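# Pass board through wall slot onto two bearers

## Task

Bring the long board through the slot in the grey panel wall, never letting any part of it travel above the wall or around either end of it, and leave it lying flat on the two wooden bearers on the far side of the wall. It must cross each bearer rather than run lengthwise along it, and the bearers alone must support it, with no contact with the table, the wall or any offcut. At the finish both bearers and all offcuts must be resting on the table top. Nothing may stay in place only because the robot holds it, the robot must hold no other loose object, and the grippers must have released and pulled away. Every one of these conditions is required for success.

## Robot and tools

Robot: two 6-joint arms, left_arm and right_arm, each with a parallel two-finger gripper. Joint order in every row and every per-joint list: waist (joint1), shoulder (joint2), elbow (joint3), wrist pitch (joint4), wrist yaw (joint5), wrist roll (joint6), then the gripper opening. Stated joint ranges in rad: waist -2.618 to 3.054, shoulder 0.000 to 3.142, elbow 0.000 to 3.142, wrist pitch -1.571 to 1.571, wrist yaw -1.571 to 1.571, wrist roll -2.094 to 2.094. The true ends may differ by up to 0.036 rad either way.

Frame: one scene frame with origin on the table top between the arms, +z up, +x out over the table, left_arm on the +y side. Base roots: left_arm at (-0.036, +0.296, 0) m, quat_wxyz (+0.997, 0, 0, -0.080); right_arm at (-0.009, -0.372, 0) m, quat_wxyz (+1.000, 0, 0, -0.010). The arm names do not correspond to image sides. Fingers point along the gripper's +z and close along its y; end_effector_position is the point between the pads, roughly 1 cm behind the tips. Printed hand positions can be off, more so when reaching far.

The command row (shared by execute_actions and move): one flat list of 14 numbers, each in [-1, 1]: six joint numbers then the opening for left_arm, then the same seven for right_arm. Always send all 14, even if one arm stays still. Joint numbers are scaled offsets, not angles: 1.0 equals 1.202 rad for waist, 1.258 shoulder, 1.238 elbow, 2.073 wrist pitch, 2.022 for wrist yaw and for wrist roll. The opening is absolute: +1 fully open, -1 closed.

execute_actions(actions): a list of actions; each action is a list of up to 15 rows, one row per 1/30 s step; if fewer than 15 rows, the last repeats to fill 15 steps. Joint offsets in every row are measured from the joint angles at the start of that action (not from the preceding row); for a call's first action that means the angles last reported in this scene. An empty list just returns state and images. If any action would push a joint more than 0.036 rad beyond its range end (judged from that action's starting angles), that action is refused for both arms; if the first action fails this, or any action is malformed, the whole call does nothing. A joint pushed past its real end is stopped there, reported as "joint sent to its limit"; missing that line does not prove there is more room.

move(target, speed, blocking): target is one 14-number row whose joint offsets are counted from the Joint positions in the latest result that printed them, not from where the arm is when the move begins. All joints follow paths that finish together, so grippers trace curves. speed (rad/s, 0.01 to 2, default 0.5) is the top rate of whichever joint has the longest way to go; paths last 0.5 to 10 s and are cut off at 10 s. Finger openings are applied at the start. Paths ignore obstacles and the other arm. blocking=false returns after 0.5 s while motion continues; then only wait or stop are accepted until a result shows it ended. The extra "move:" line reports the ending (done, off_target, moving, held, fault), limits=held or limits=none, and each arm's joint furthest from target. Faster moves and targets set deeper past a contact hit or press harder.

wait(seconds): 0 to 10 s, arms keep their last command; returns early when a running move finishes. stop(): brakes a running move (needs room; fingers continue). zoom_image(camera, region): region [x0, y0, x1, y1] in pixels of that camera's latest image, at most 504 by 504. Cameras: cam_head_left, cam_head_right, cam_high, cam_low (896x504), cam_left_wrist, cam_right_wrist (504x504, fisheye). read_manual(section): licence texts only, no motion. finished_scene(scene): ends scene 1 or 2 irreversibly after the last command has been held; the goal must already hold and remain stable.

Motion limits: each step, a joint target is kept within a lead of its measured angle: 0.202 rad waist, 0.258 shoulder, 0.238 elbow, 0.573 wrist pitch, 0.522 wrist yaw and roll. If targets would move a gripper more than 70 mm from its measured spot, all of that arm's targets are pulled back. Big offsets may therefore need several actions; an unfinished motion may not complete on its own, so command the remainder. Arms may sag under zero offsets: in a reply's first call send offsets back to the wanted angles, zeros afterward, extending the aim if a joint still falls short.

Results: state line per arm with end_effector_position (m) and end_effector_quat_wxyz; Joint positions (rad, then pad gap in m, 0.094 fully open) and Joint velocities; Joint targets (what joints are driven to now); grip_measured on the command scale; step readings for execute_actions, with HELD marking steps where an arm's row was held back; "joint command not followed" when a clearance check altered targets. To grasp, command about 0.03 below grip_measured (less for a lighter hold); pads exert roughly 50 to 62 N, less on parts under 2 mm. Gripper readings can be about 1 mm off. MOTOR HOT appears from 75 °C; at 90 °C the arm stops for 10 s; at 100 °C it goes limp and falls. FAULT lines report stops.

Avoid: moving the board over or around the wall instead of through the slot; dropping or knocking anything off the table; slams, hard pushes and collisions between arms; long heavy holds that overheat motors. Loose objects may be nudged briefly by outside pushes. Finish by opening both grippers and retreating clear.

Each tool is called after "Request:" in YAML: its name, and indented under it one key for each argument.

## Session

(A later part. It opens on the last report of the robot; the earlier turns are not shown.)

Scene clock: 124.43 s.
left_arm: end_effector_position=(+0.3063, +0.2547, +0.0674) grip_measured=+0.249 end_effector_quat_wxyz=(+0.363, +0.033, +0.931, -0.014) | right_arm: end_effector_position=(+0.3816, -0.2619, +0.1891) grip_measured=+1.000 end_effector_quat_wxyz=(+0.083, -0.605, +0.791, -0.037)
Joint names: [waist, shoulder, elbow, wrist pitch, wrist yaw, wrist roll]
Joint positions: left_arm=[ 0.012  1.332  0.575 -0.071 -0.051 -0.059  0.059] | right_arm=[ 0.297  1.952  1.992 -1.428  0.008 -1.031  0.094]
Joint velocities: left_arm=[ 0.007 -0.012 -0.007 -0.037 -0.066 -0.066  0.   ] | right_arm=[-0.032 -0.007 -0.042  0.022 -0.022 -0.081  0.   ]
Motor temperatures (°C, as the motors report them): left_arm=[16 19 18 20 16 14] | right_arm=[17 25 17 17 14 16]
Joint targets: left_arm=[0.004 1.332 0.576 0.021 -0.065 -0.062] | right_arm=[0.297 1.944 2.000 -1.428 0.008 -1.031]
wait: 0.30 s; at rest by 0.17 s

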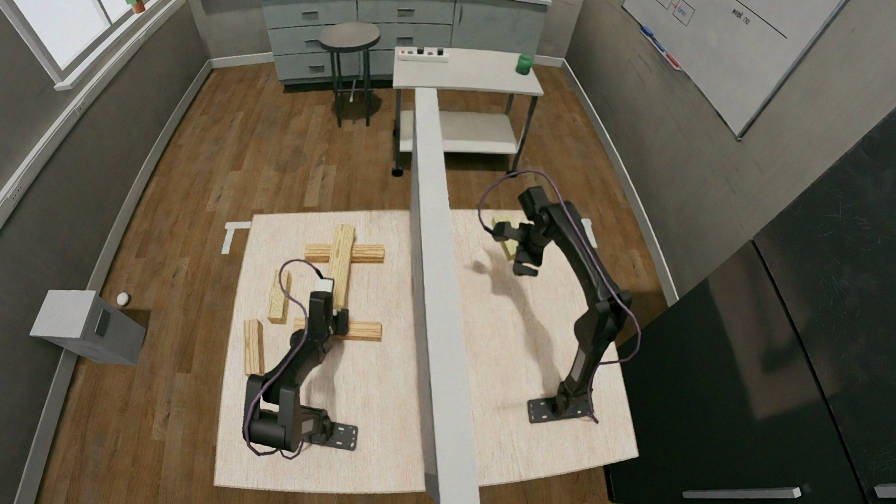

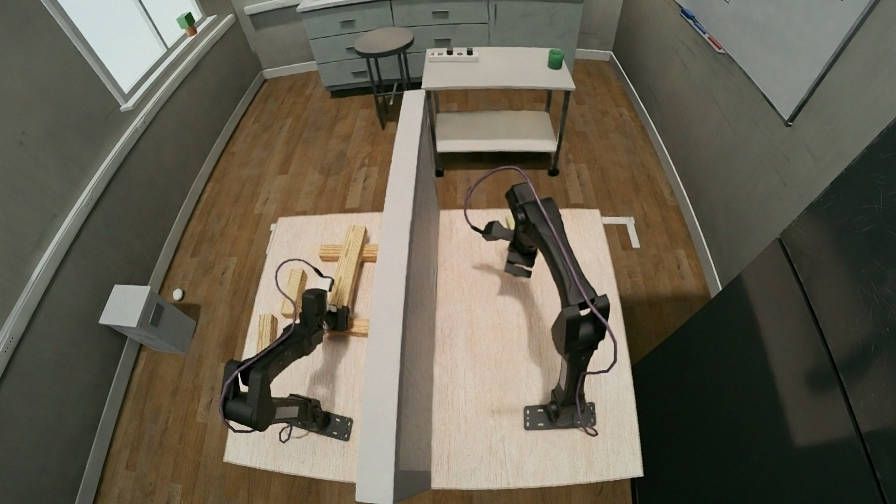

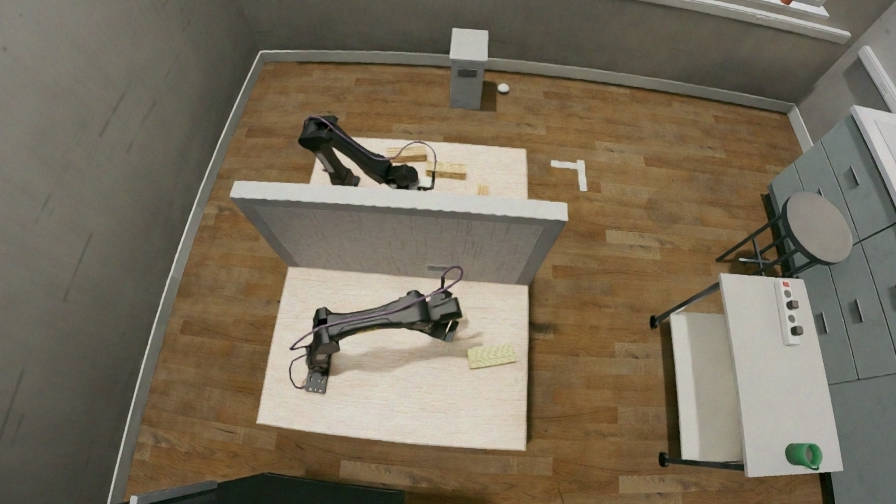

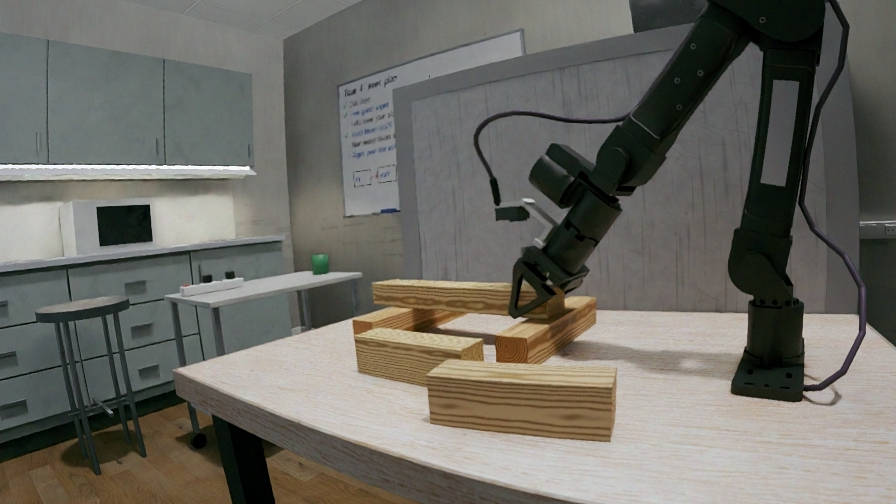

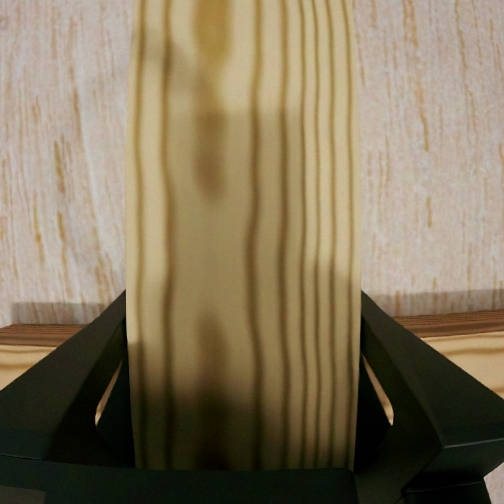

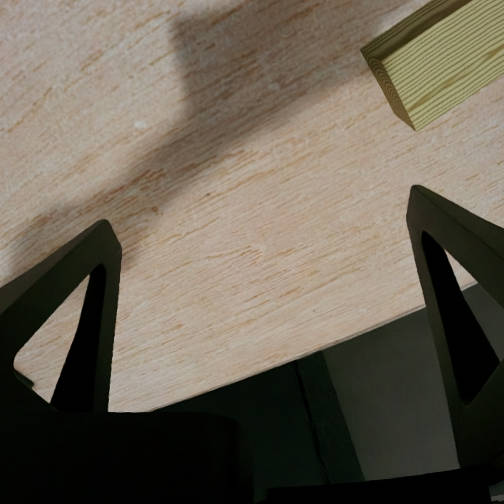

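Request:
execute_actions:
  actions:
    - [[-0.0060,0.0032,-0.0024,0.0444,-0.0070,-0.0015,0.0,0,-0.0064,0.0065,0,0,0,1],[-0.0060,0.0056,-0.0048,0.0444,-0.0070,-0.0015,0.0,0,-0.0064,0.0065,0,0,0,1],[-0.0060,0.0079,-0.0073,0.0444,-0.0070,-0.0015,0.0,0,-0.0064,0.0065,0,0,0,1],[-0.0060,0.0095,-0.0089,0.0444,-0.0070,-0.0015,0.0,0,-0.0064,0.0065,0,0,0,1],[-0.0060,0.0111,-0.0097,0.0444,-0.0070,-0.0015,0.0,0,-0.0064,0.0065,0,0,0,1],[-0.0060,0.0127,-0.0105,0.0444,-0.0070,-0.0015,0.0,0,-0.0064,0.0065,0,0,0,1],[-0.0060,0.0143,-0.0113,0.0444,-0.0070,-0.0015,0.0,0,-0.0064,0.0065,0,0,0,1],[-0.0060,0.0159,-0.0121,0.0444,-0.0070,-0.0015,0.0,0,-0.0064,0.0065,0,0,0,1],[-0.0060,0.0175,-0.0129,0.0444,-0.0070,-0.0015,0.0,0,-0.0064,0.0065,0,0,0,1],[-0.0060,0.0183,-0.0137,0.0444,-0.0070,-0.0015,0.0,0,-0.0064,0.0065,0,0,0,1],[-0.0060,0.0191,-0.0145,0.0444,-0.0070,-0.0015,0.0,0,-0.0064,0.0065,0,0,0,1]]

Request:
wait:
  seconds: 0.2

Scene clock: 126.07 s.
left_arm: end_effector_position=(+0.3089, +0.2543, +0.0670) grip_measured=+0.249 end_effector_quat_wxyz=(+0.366, +0.031, +0.930, -0.015) | right_arm: end_effector_position=(+0.3816, -0.2619, +0.1891) grip_measured=+1.000 end_effector_quat_wxyz=(+0.083, -0.605, +0.791, -0.037)
Joint names: [waist, shoulder, elbow, wrist pitch, wrist yaw, wrist roll]
Joint positions: left_arm=[ 0.012  1.343  0.575 -0.053 -0.051 -0.061  0.059] | right_arm=[ 0.297  1.952  1.992 -1.428  0.008 -1.031  0.094]
Joint velocities: left_arm=[-0.012  0.002 -0.002  0.007 -0.051  0.051 -0.   ] | right_arm=[ 0.007  0.012  0.007  0.022  0.007 -0.007  0.   ]
Motor temperatures (°C, as the motors report them): left_arm=[16 19 18 21 16 14] | right_arm=[17 25 17 17 14 16]
Joint targets: left_arm=[0.004 1.356 0.557 0.021 -0.065 -0.062] | right_arm=[0.297 1.944 2.000 -1.428 0.008 -1.031]
Step readings (joint positions):
0: left_arm=[0.012 1.332 0.575 -0.071 -0.051 -0.059] | right_arm=[0.297 1.952 1.992 -1.428 0.008 -1.031]
1: left_arm=[0.012 1.332 0.575 -0.071 -0.051 -0.059] | right_arm=[0.297 1.952 1.992 -1.428 0.008 -1.031]
2: left_arm=[0.012 1.332 0.575 -0.071 -0.051 -0.059] | right_arm=[0.297 1.952 1.992 -1.428 0.008 -1.031]
4: left_arm=[0.012 1.332 0.575 -0.071 -0.051 -0.059] | right_arm=[0.297 1.952 1.992 -1.428 0.008 -1.031]
8: left_arm=[0.012 1.338 0.575 -0.063 -0.051 -0.060] | right_arm=[0.297 1.952 1.992 -1.428 0.008 -1.031]
15: Joint positions above

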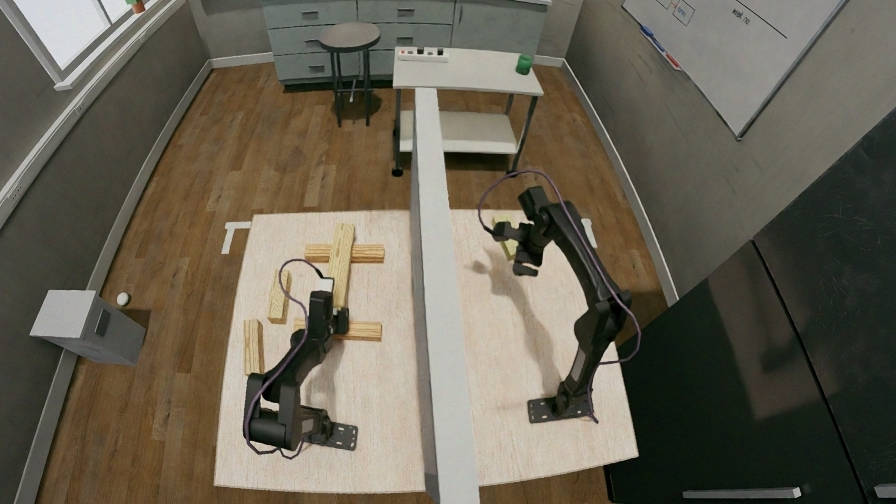

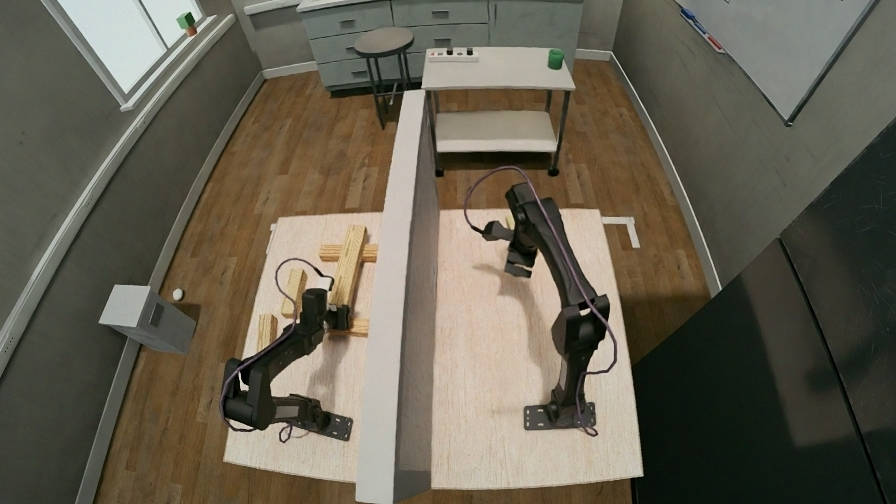

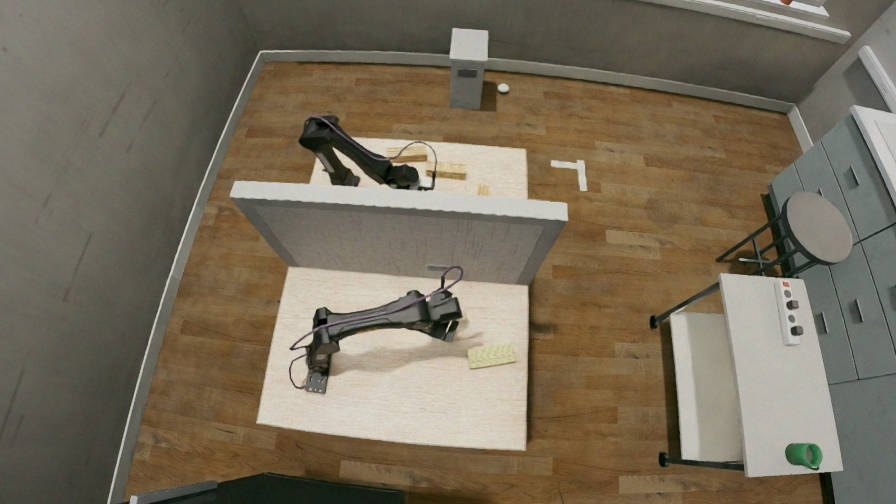

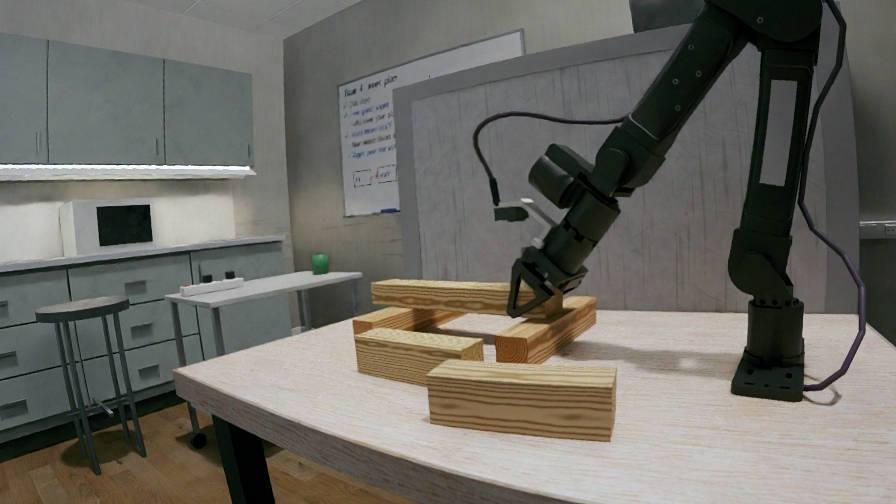

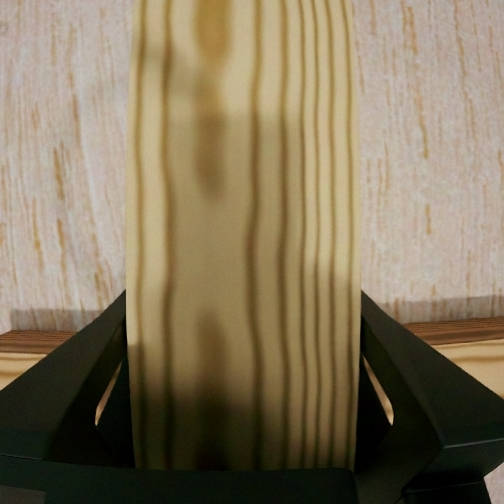

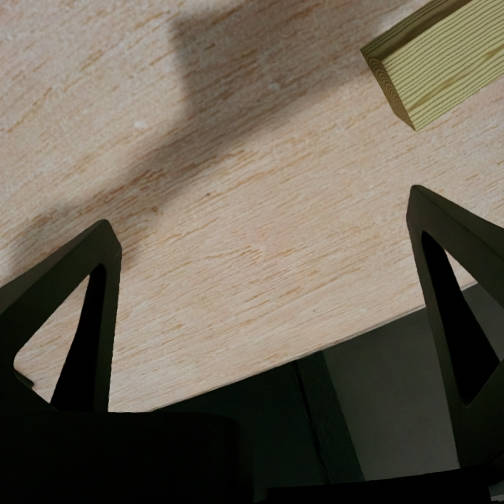

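Scene clock: 126.27 s.
left_arm: end_effector_position=(+0.3090, +0.2543, +0.0669) grip_measured=+0.249 end_effector_quat_wxyz=(+0.366, +0.031, +0.930, -0.015) | right_arm: end_effector_position=(+0.3816, -0.2619, +0.1891) grip_measured=+1.000 end_effector_quat_wxyz=(+0.083, -0.605, +0.791, -0.037)
Joint names: [waist, shoulder, elbow, wrist pitch, wrist yaw, wrist roll]
Joint positions: left_arm=[ 0.012  1.343  0.575 -0.053 -0.051 -0.061  0.059] | right_arm=[ 0.297  1.952  1.992 -1.428  0.008 -1.031  0.094]
Joint velocities: left_arm=[ 0.007 -0.007 -0.012 -0.022 -0.007 -0.066  0.001] | right_arm=[-0.007  0.002 -0.002  0.037  0.007 -0.022  0.   ]
Motor temperatures (°C, as the motors report them): left_arm=[16 19 18 21 16 14] | right_arm=[17 25 17 17 14 16]
Joint targets: left_arm=[0.004 1.356 0.557 0.021 -0.065 -0.062] | right_arm=[0.297 1.944 2.000 -1.428 0.008 -1.031]
wait: 0.20 s; at rest by 0.17 s

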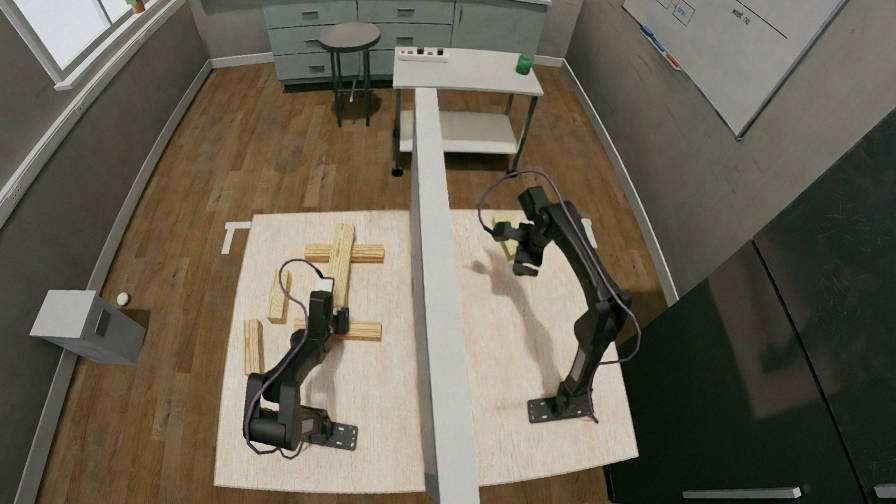

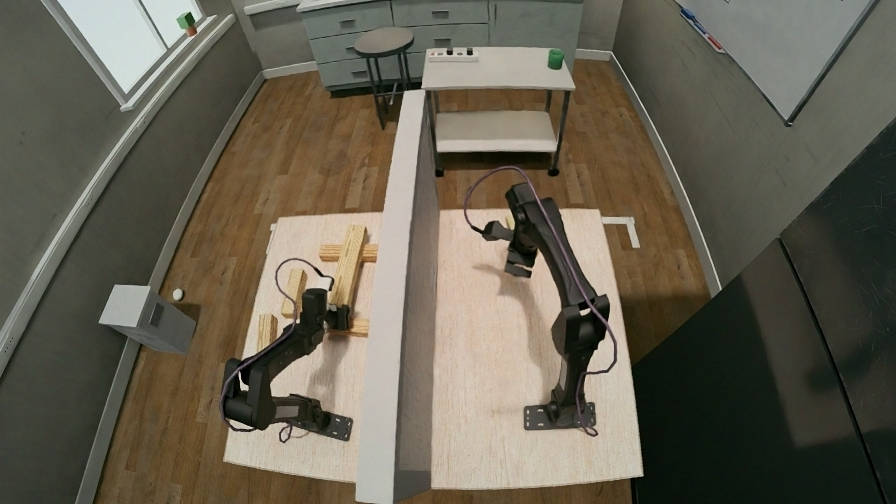

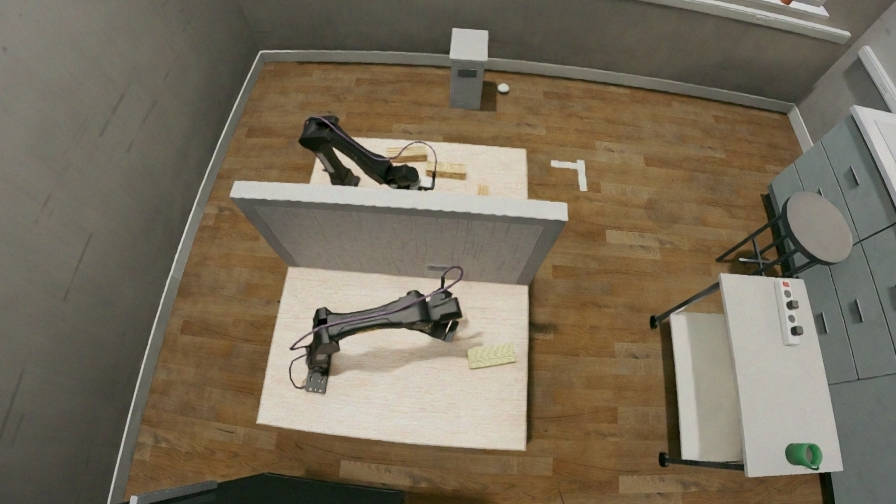

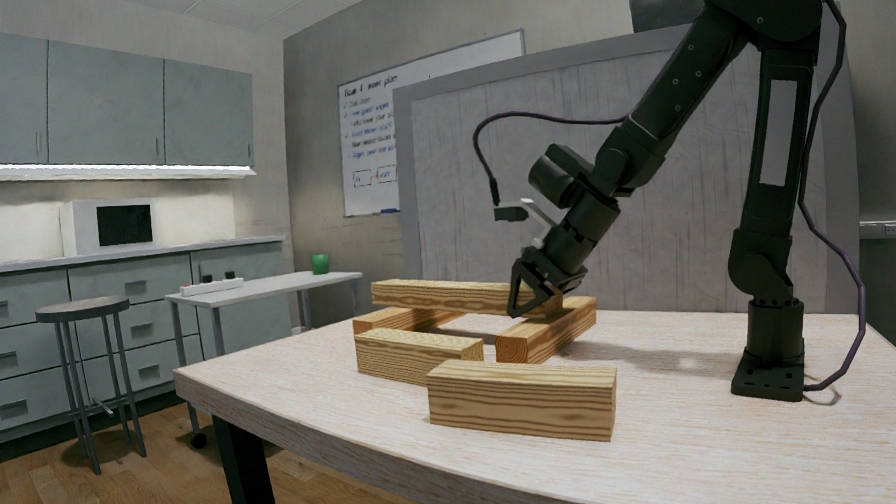

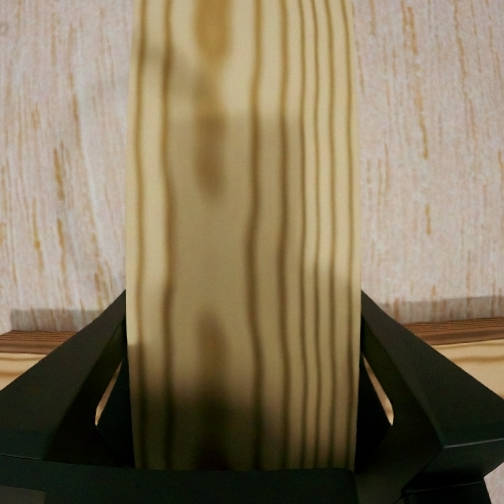

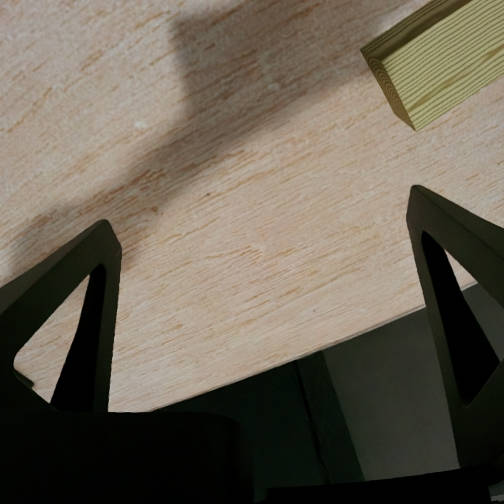

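Request:
execute_actions:
  actions:
    - [[-0.0050,-0.0079,0.0,0.0357,-0.0060,-0.0005,0.0,0,-0.0064,0.0065,0,0,0,1],[-0.0050,-0.0175,0.0162,0.0357,-0.0060,-0.0005,0.0,0,-0.0064,0.0065,0,0,0,1],[-0.0050,-0.0254,0.0323,0.0338,-0.0060,-0.0005,0.0,0,-0.0064,0.0065,0,0,0,1],[-0.0050,-0.0302,0.0420,0.0309,-0.0060,-0.0005,0.0,0,-0.0064,0.0065,0,0,0,1],[-0.0050,-0.0342,0.0468,0.0270,-0.0060,-0.0005,0.0,0,-0.0064,0.0065,0,0,0,1],[-0.0050,-0.0374,0.0501,0.0227,-0.0060,-0.0005,0.0,0,-0.0064,0.0065,0,0,0,1],[-0.0050,-0.0397,0.0525,0.0183,-0.0060,-0.0005,0.0,0,-0.0064,0.0065,0,0,0,1],[-0.0050,-0.0405,0.0541,0.0145,-0.0060,-0.0005,0.0,0,-0.0064,0.0065,0,0,0,1],[-0.0050,-0.0405,0.0549,0.0111,-0.0060,-0.0005,0.0,0,-0.0064,0.0065,0,0,0,1],[-0.0050,-0.0405,0.0549,0.0087,-0.0060,-0.0005,0.0,0,-0.0064,0.0065,0,0,0,1],[-0.0050,-0.0405,0.0549,0.0072,-0.0060,-0.0005,0.0,0,-0.0064,0.0065,0,0,0,1],[-0.0050,-0.0350,0.0480,0.0068,-0.0060,-0.0005,0.0,0,-0.0064,0.0065,0,0,0,1],[-0.0050,-0.0320,0.0420,0.0068,-0.0060,-0.0005,0.0,0,-0.0064,0.0065,0,0,0,1]]

Request:
wait:
  seconds: 0.3

Scene clock: 129.47 s.
left_arm: end_effector_position=(+0.3087, +0.2543, +0.0686) grip_measured=+0.249 end_effector_quat_wxyz=(+0.360, +0.032, +0.932, -0.014) | right_arm: end_effector_position=(+0.3816, -0.2619, +0.1891) grip_measured=+1.000 end_effector_quat_wxyz=(+0.083, -0.605, +0.791, -0.037)
Joint names: [waist, shoulder, elbow, wrist pitch, wrist yaw, wrist roll]
Joint positions: left_arm=[ 0.012  1.343  0.593 -0.085 -0.051 -0.061  0.059] | right_arm=[ 0.297  1.952  1.992 -1.428  0.008 -1.031  0.094]
Joint velocities: left_arm=[ 0.007  0.002 -0.002 -0.037 -0.022 -0.007 -0.   ] | right_arm=[-0.002  0.002 -0.002 -0.051  0.022  0.007  0.   ]
Motor temperatures (°C, as the motors report them): left_arm=[16 19 18 21 16 14] | right_arm=[17 25 17 17 14 16]
Joint targets: left_arm=[0.006 1.303 0.627 -0.039 -0.063 -0.062] | right_arm=[0.297 1.944 2.000 -1.428 0.008 -1.031]
Step readings (joint positions):
0: left_arm=[0.012 1.343 0.575 -0.053 -0.051 -0.061] | right_arm=[0.297 1.952 1.992 -1.428 0.008 -1.031]
1: left_arm=[0.012 1.343 0.575 -0.053 -0.051 -0.061] | right_arm=[0.297 1.952 1.992 -1.428 0.008 -1.031]
2: left_arm=[0.012 1.343 0.575 -0.053 -0.051 -0.061] | right_arm=[0.297 1.952 1.992 -1.428 0.008 -1.031]
4: left_arm=[0.012 1.343 0.576 -0.054 -0.051 -0.061] | right_arm=[0.297 1.952 1.992 -1.428 0.008 -1.031]
8: left_arm=[0.012 1.343 0.586 -0.072 -0.051 -0.061] | right_arm=[0.297 1.952 1.992 -1.428 0.008 -1.031]
15: Joint positions above

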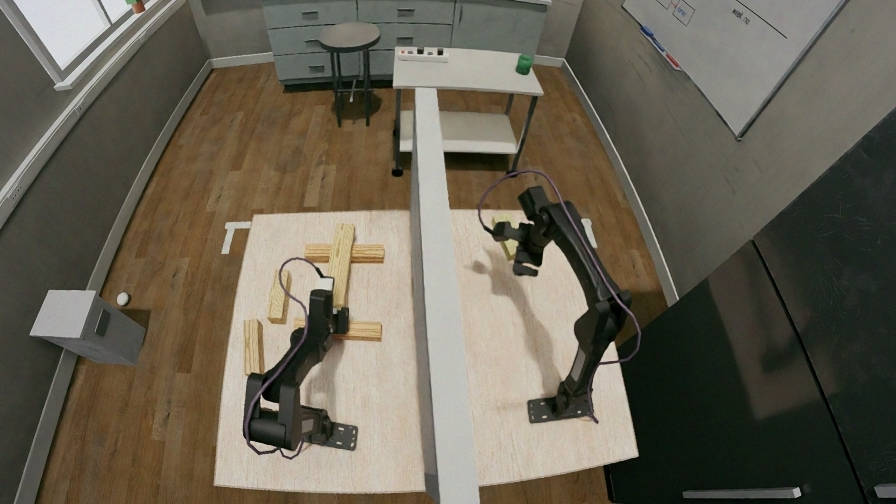

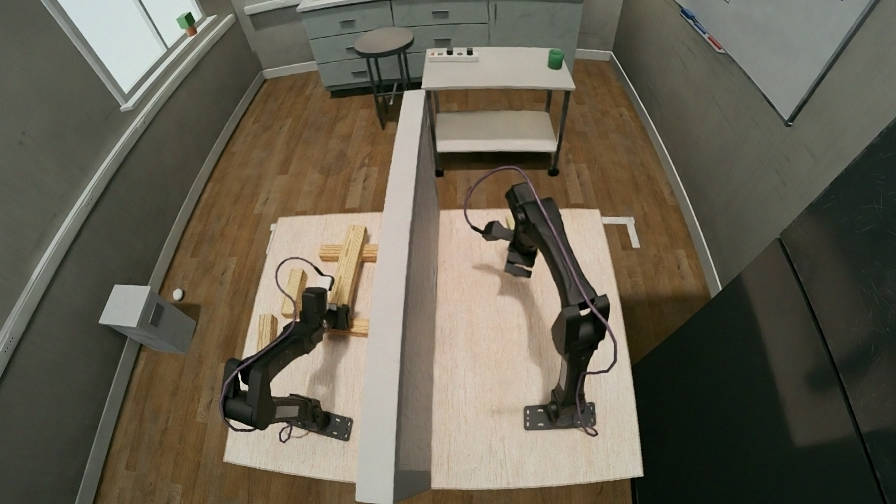

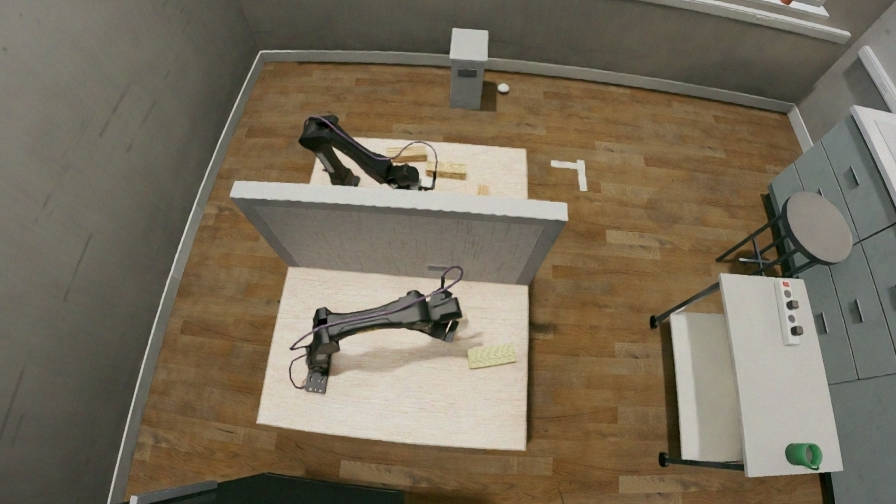

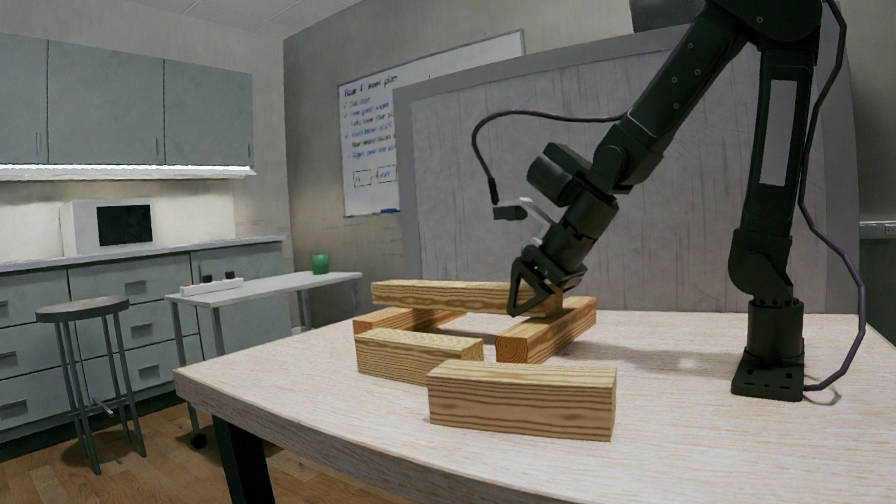

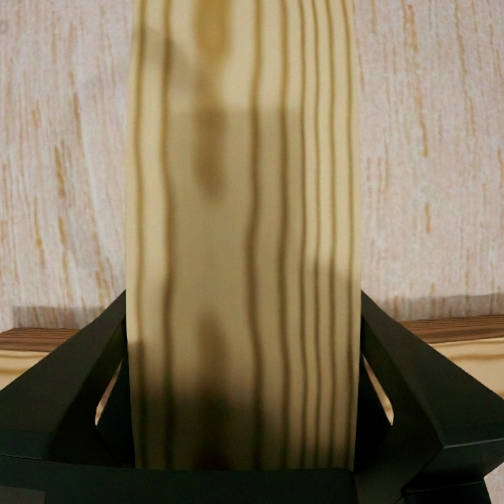

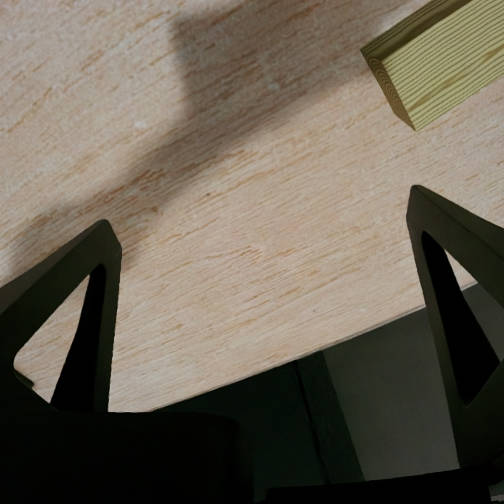

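Scene clock: 129.77 s.
left_arm: end_effector_position=(+0.3087, +0.2543, +0.0686) grip_measured=+0.249 end_effector_quat_wxyz=(+0.360, +0.032, +0.932, -0.014) | right_arm: end_effector_position=(+0.3816, -0.2619, +0.1891) grip_measured=+1.000 end_effector_quat_wxyz=(+0.083, -0.605, +0.791, -0.037)
Joint names: [waist, shoulder, elbow, wrist pitch, wrist yaw, wrist roll]
Joint positions: left_arm=[ 0.012  1.343  0.593 -0.085 -0.051 -0.061  0.059] | right_arm=[ 0.297  1.952  1.992 -1.428  0.008 -1.031  0.094]
Joint velocities: left_arm=[-0.007  0.007  0.002 -0.051  0.007  0.007  0.   ] | right_arm=[-0.027 -0.007 -0.022  0.022 -0.007 -0.022  0.   ]
Motor temperatures (°C, as the motors report them): left_arm=[16 19 18 21 16 14] | right_arm=[17 25 17 17 14 16]
Joint targets: left_arm=[0.006 1.303 0.627 -0.039 -0.063 -0.062] | right_arm=[0.297 1.944 2.000 -1.428 0.008 -1.031]
wait: 0.30 s; at rest by 0.17 s

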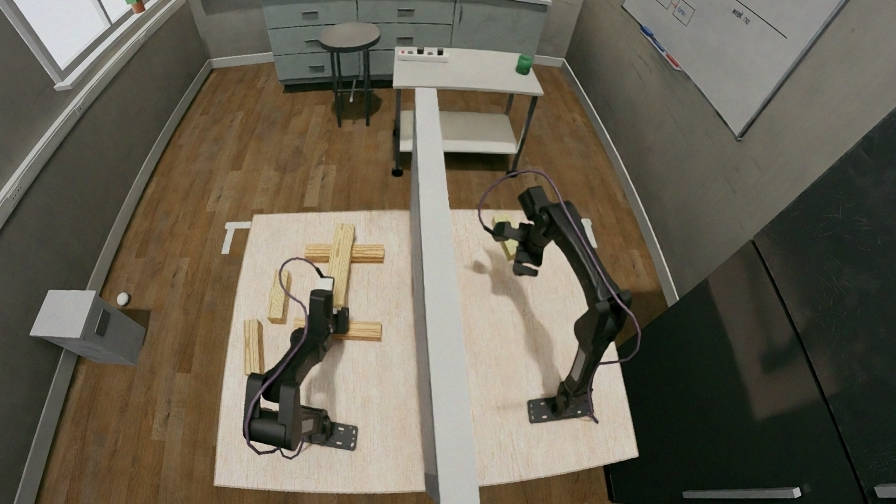

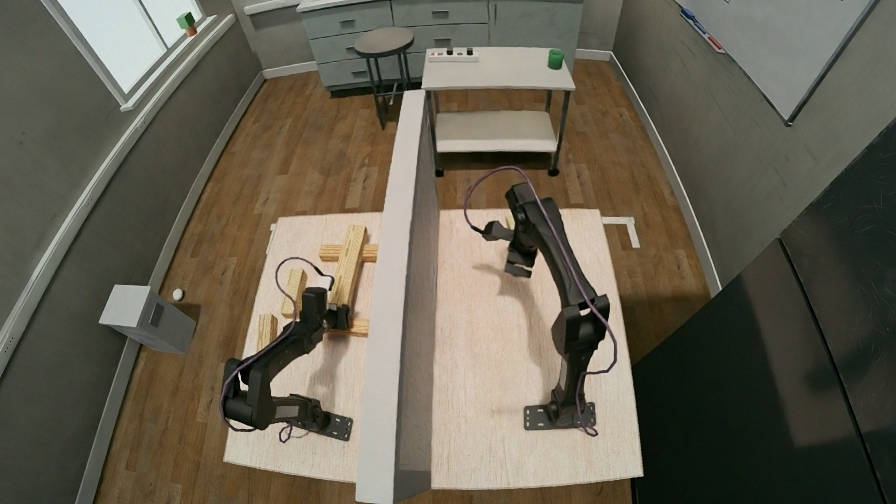

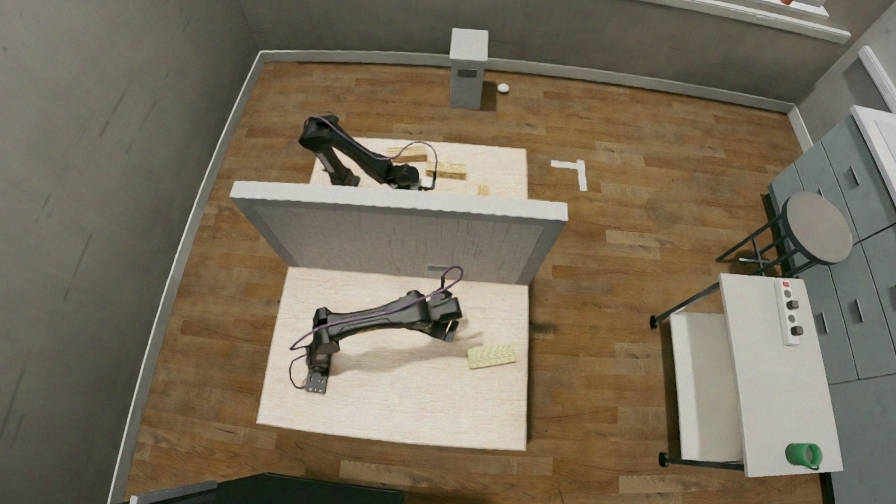

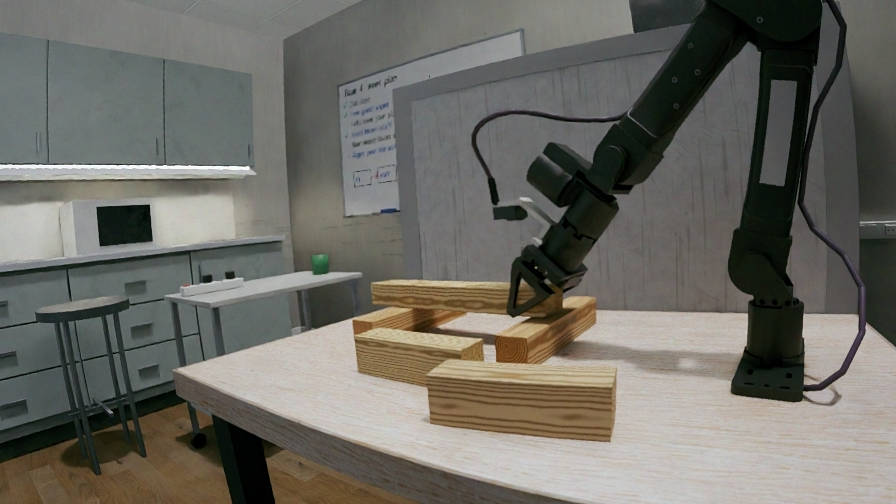

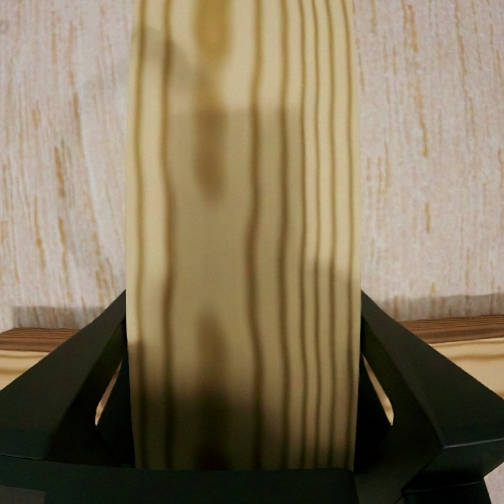

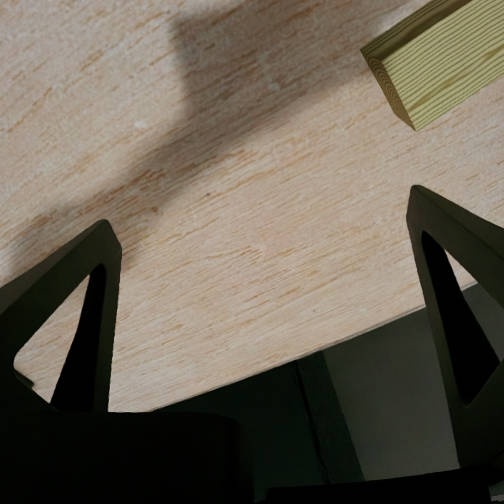

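Request:
execute_actions:
  actions: []

Scene clock: 130.33 s.
left_arm: end_effector_position=(+0.3087, +0.2543, +0.0686) grip_measured=+0.249 end_effector_quat_wxyz=(+0.360, +0.032, +0.932, -0.014) | right_arm: end_effector_position=(+0.3816, -0.2619, +0.1891) grip_measured=+1.000 end_effector_quat_wxyz=(+0.083, -0.605, +0.791, -0.037)
Joint names: [waist, shoulder, elbow, wrist pitch, wrist yaw, wrist roll]
Joint positions: left_arm=[ 0.012  1.343  0.593 -0.085 -0.051 -0.061  0.059] | right_arm=[ 0.297  1.952  1.992 -1.428  0.008 -1.031  0.094]
Joint velocities: left_arm=[-0.017  0.017 -0.017 -0.051 -0.022 -0.037  0.   ] | right_arm=[-0.002 -0.032  0.002  0.007  0.022 -0.037  0.   ]
Motor temperatures (°C, as the motors report them): left_arm=[16 19 18 21 16 14] | right_arm=[17 25 17 17 14 16]
Joint targets: left_arm=[0.006 1.303 0.627 -0.039 -0.063 -0.062] | right_arm=[0.297 1.944 2.000 -1.428 0.008 -1.031]

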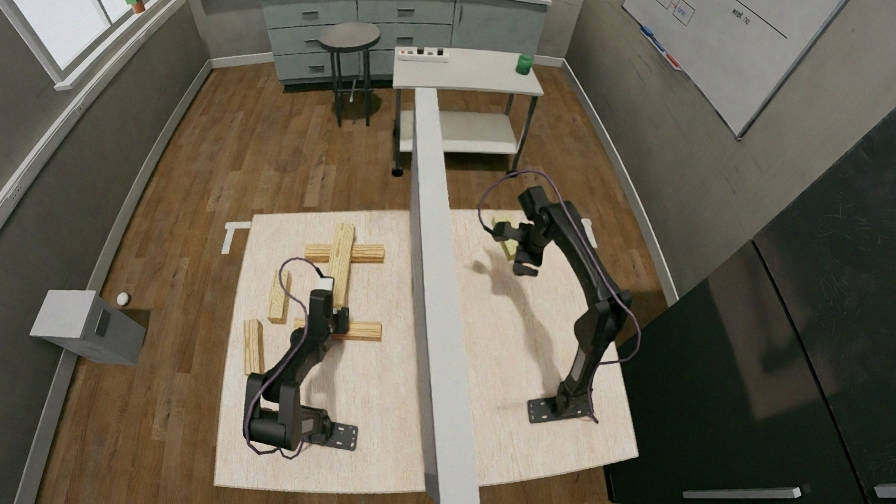

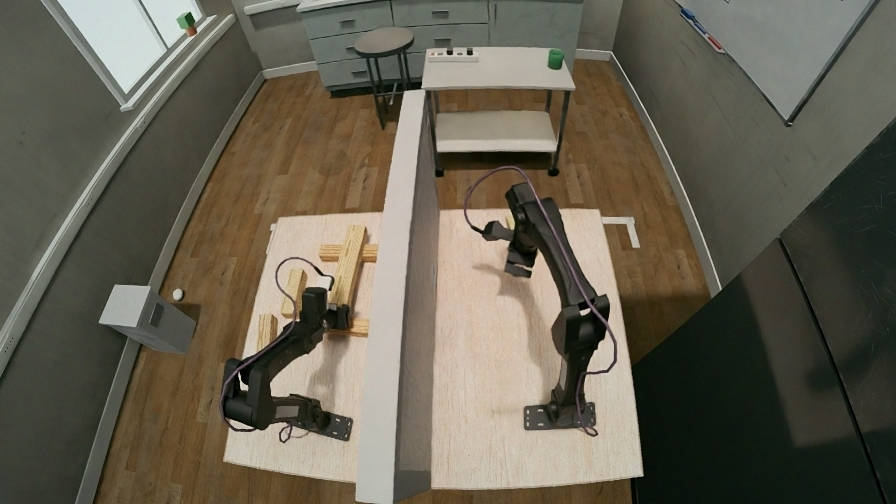

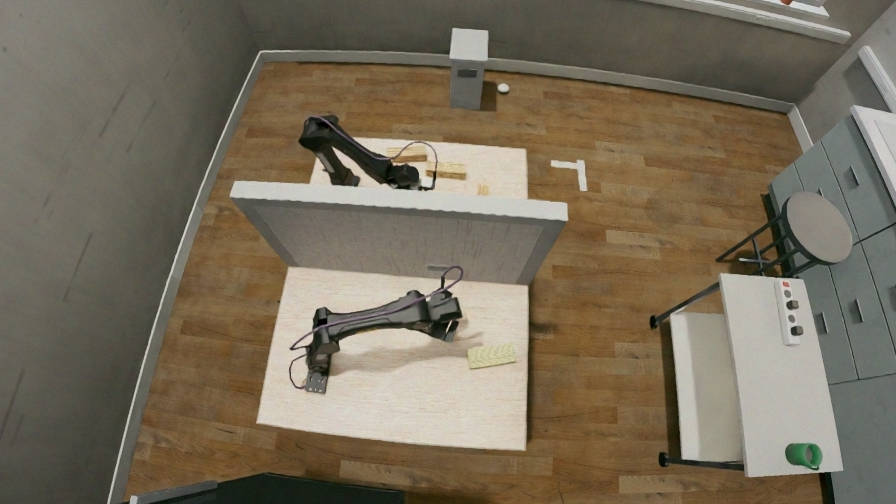

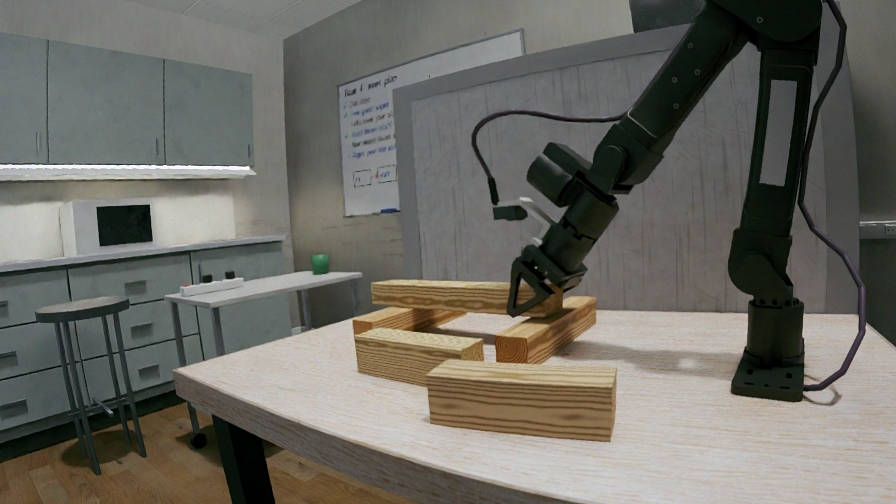

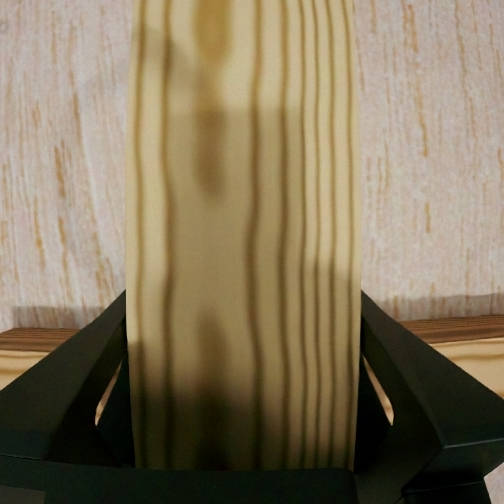

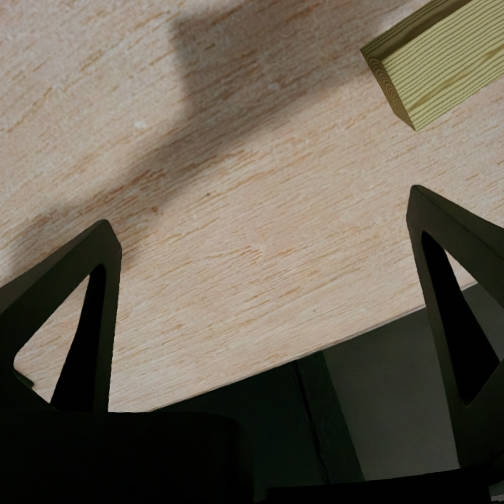

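Request:
zoom_image:
  camera: "cam_low"
  region: [340, 230, 640, 400]

Request:
zoom_image:
  camera: "cam_head_left"
  region: [230, 200, 420, 390]

Region (340, 230, 640, 400) of cam_low's 896x504 image, scaled by 1.680, with more detail than that image has; it fills the top 286 rows of this view, and the rest is white.

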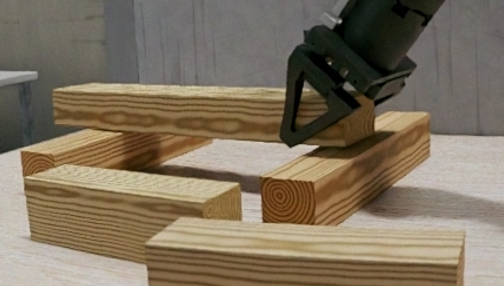

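Region (230, 200, 420, 390) of cam_head_left's 896x504 image, scaled by 2.653, with more detail than that image has.

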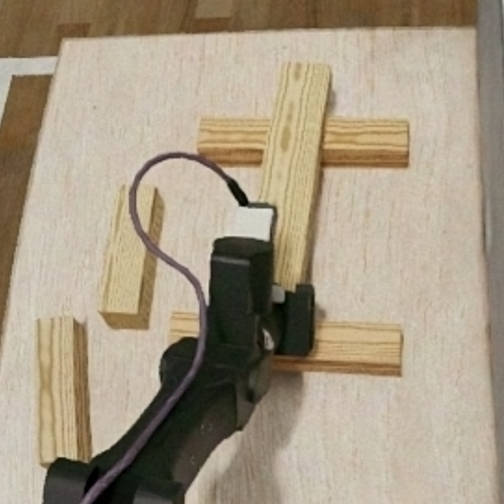

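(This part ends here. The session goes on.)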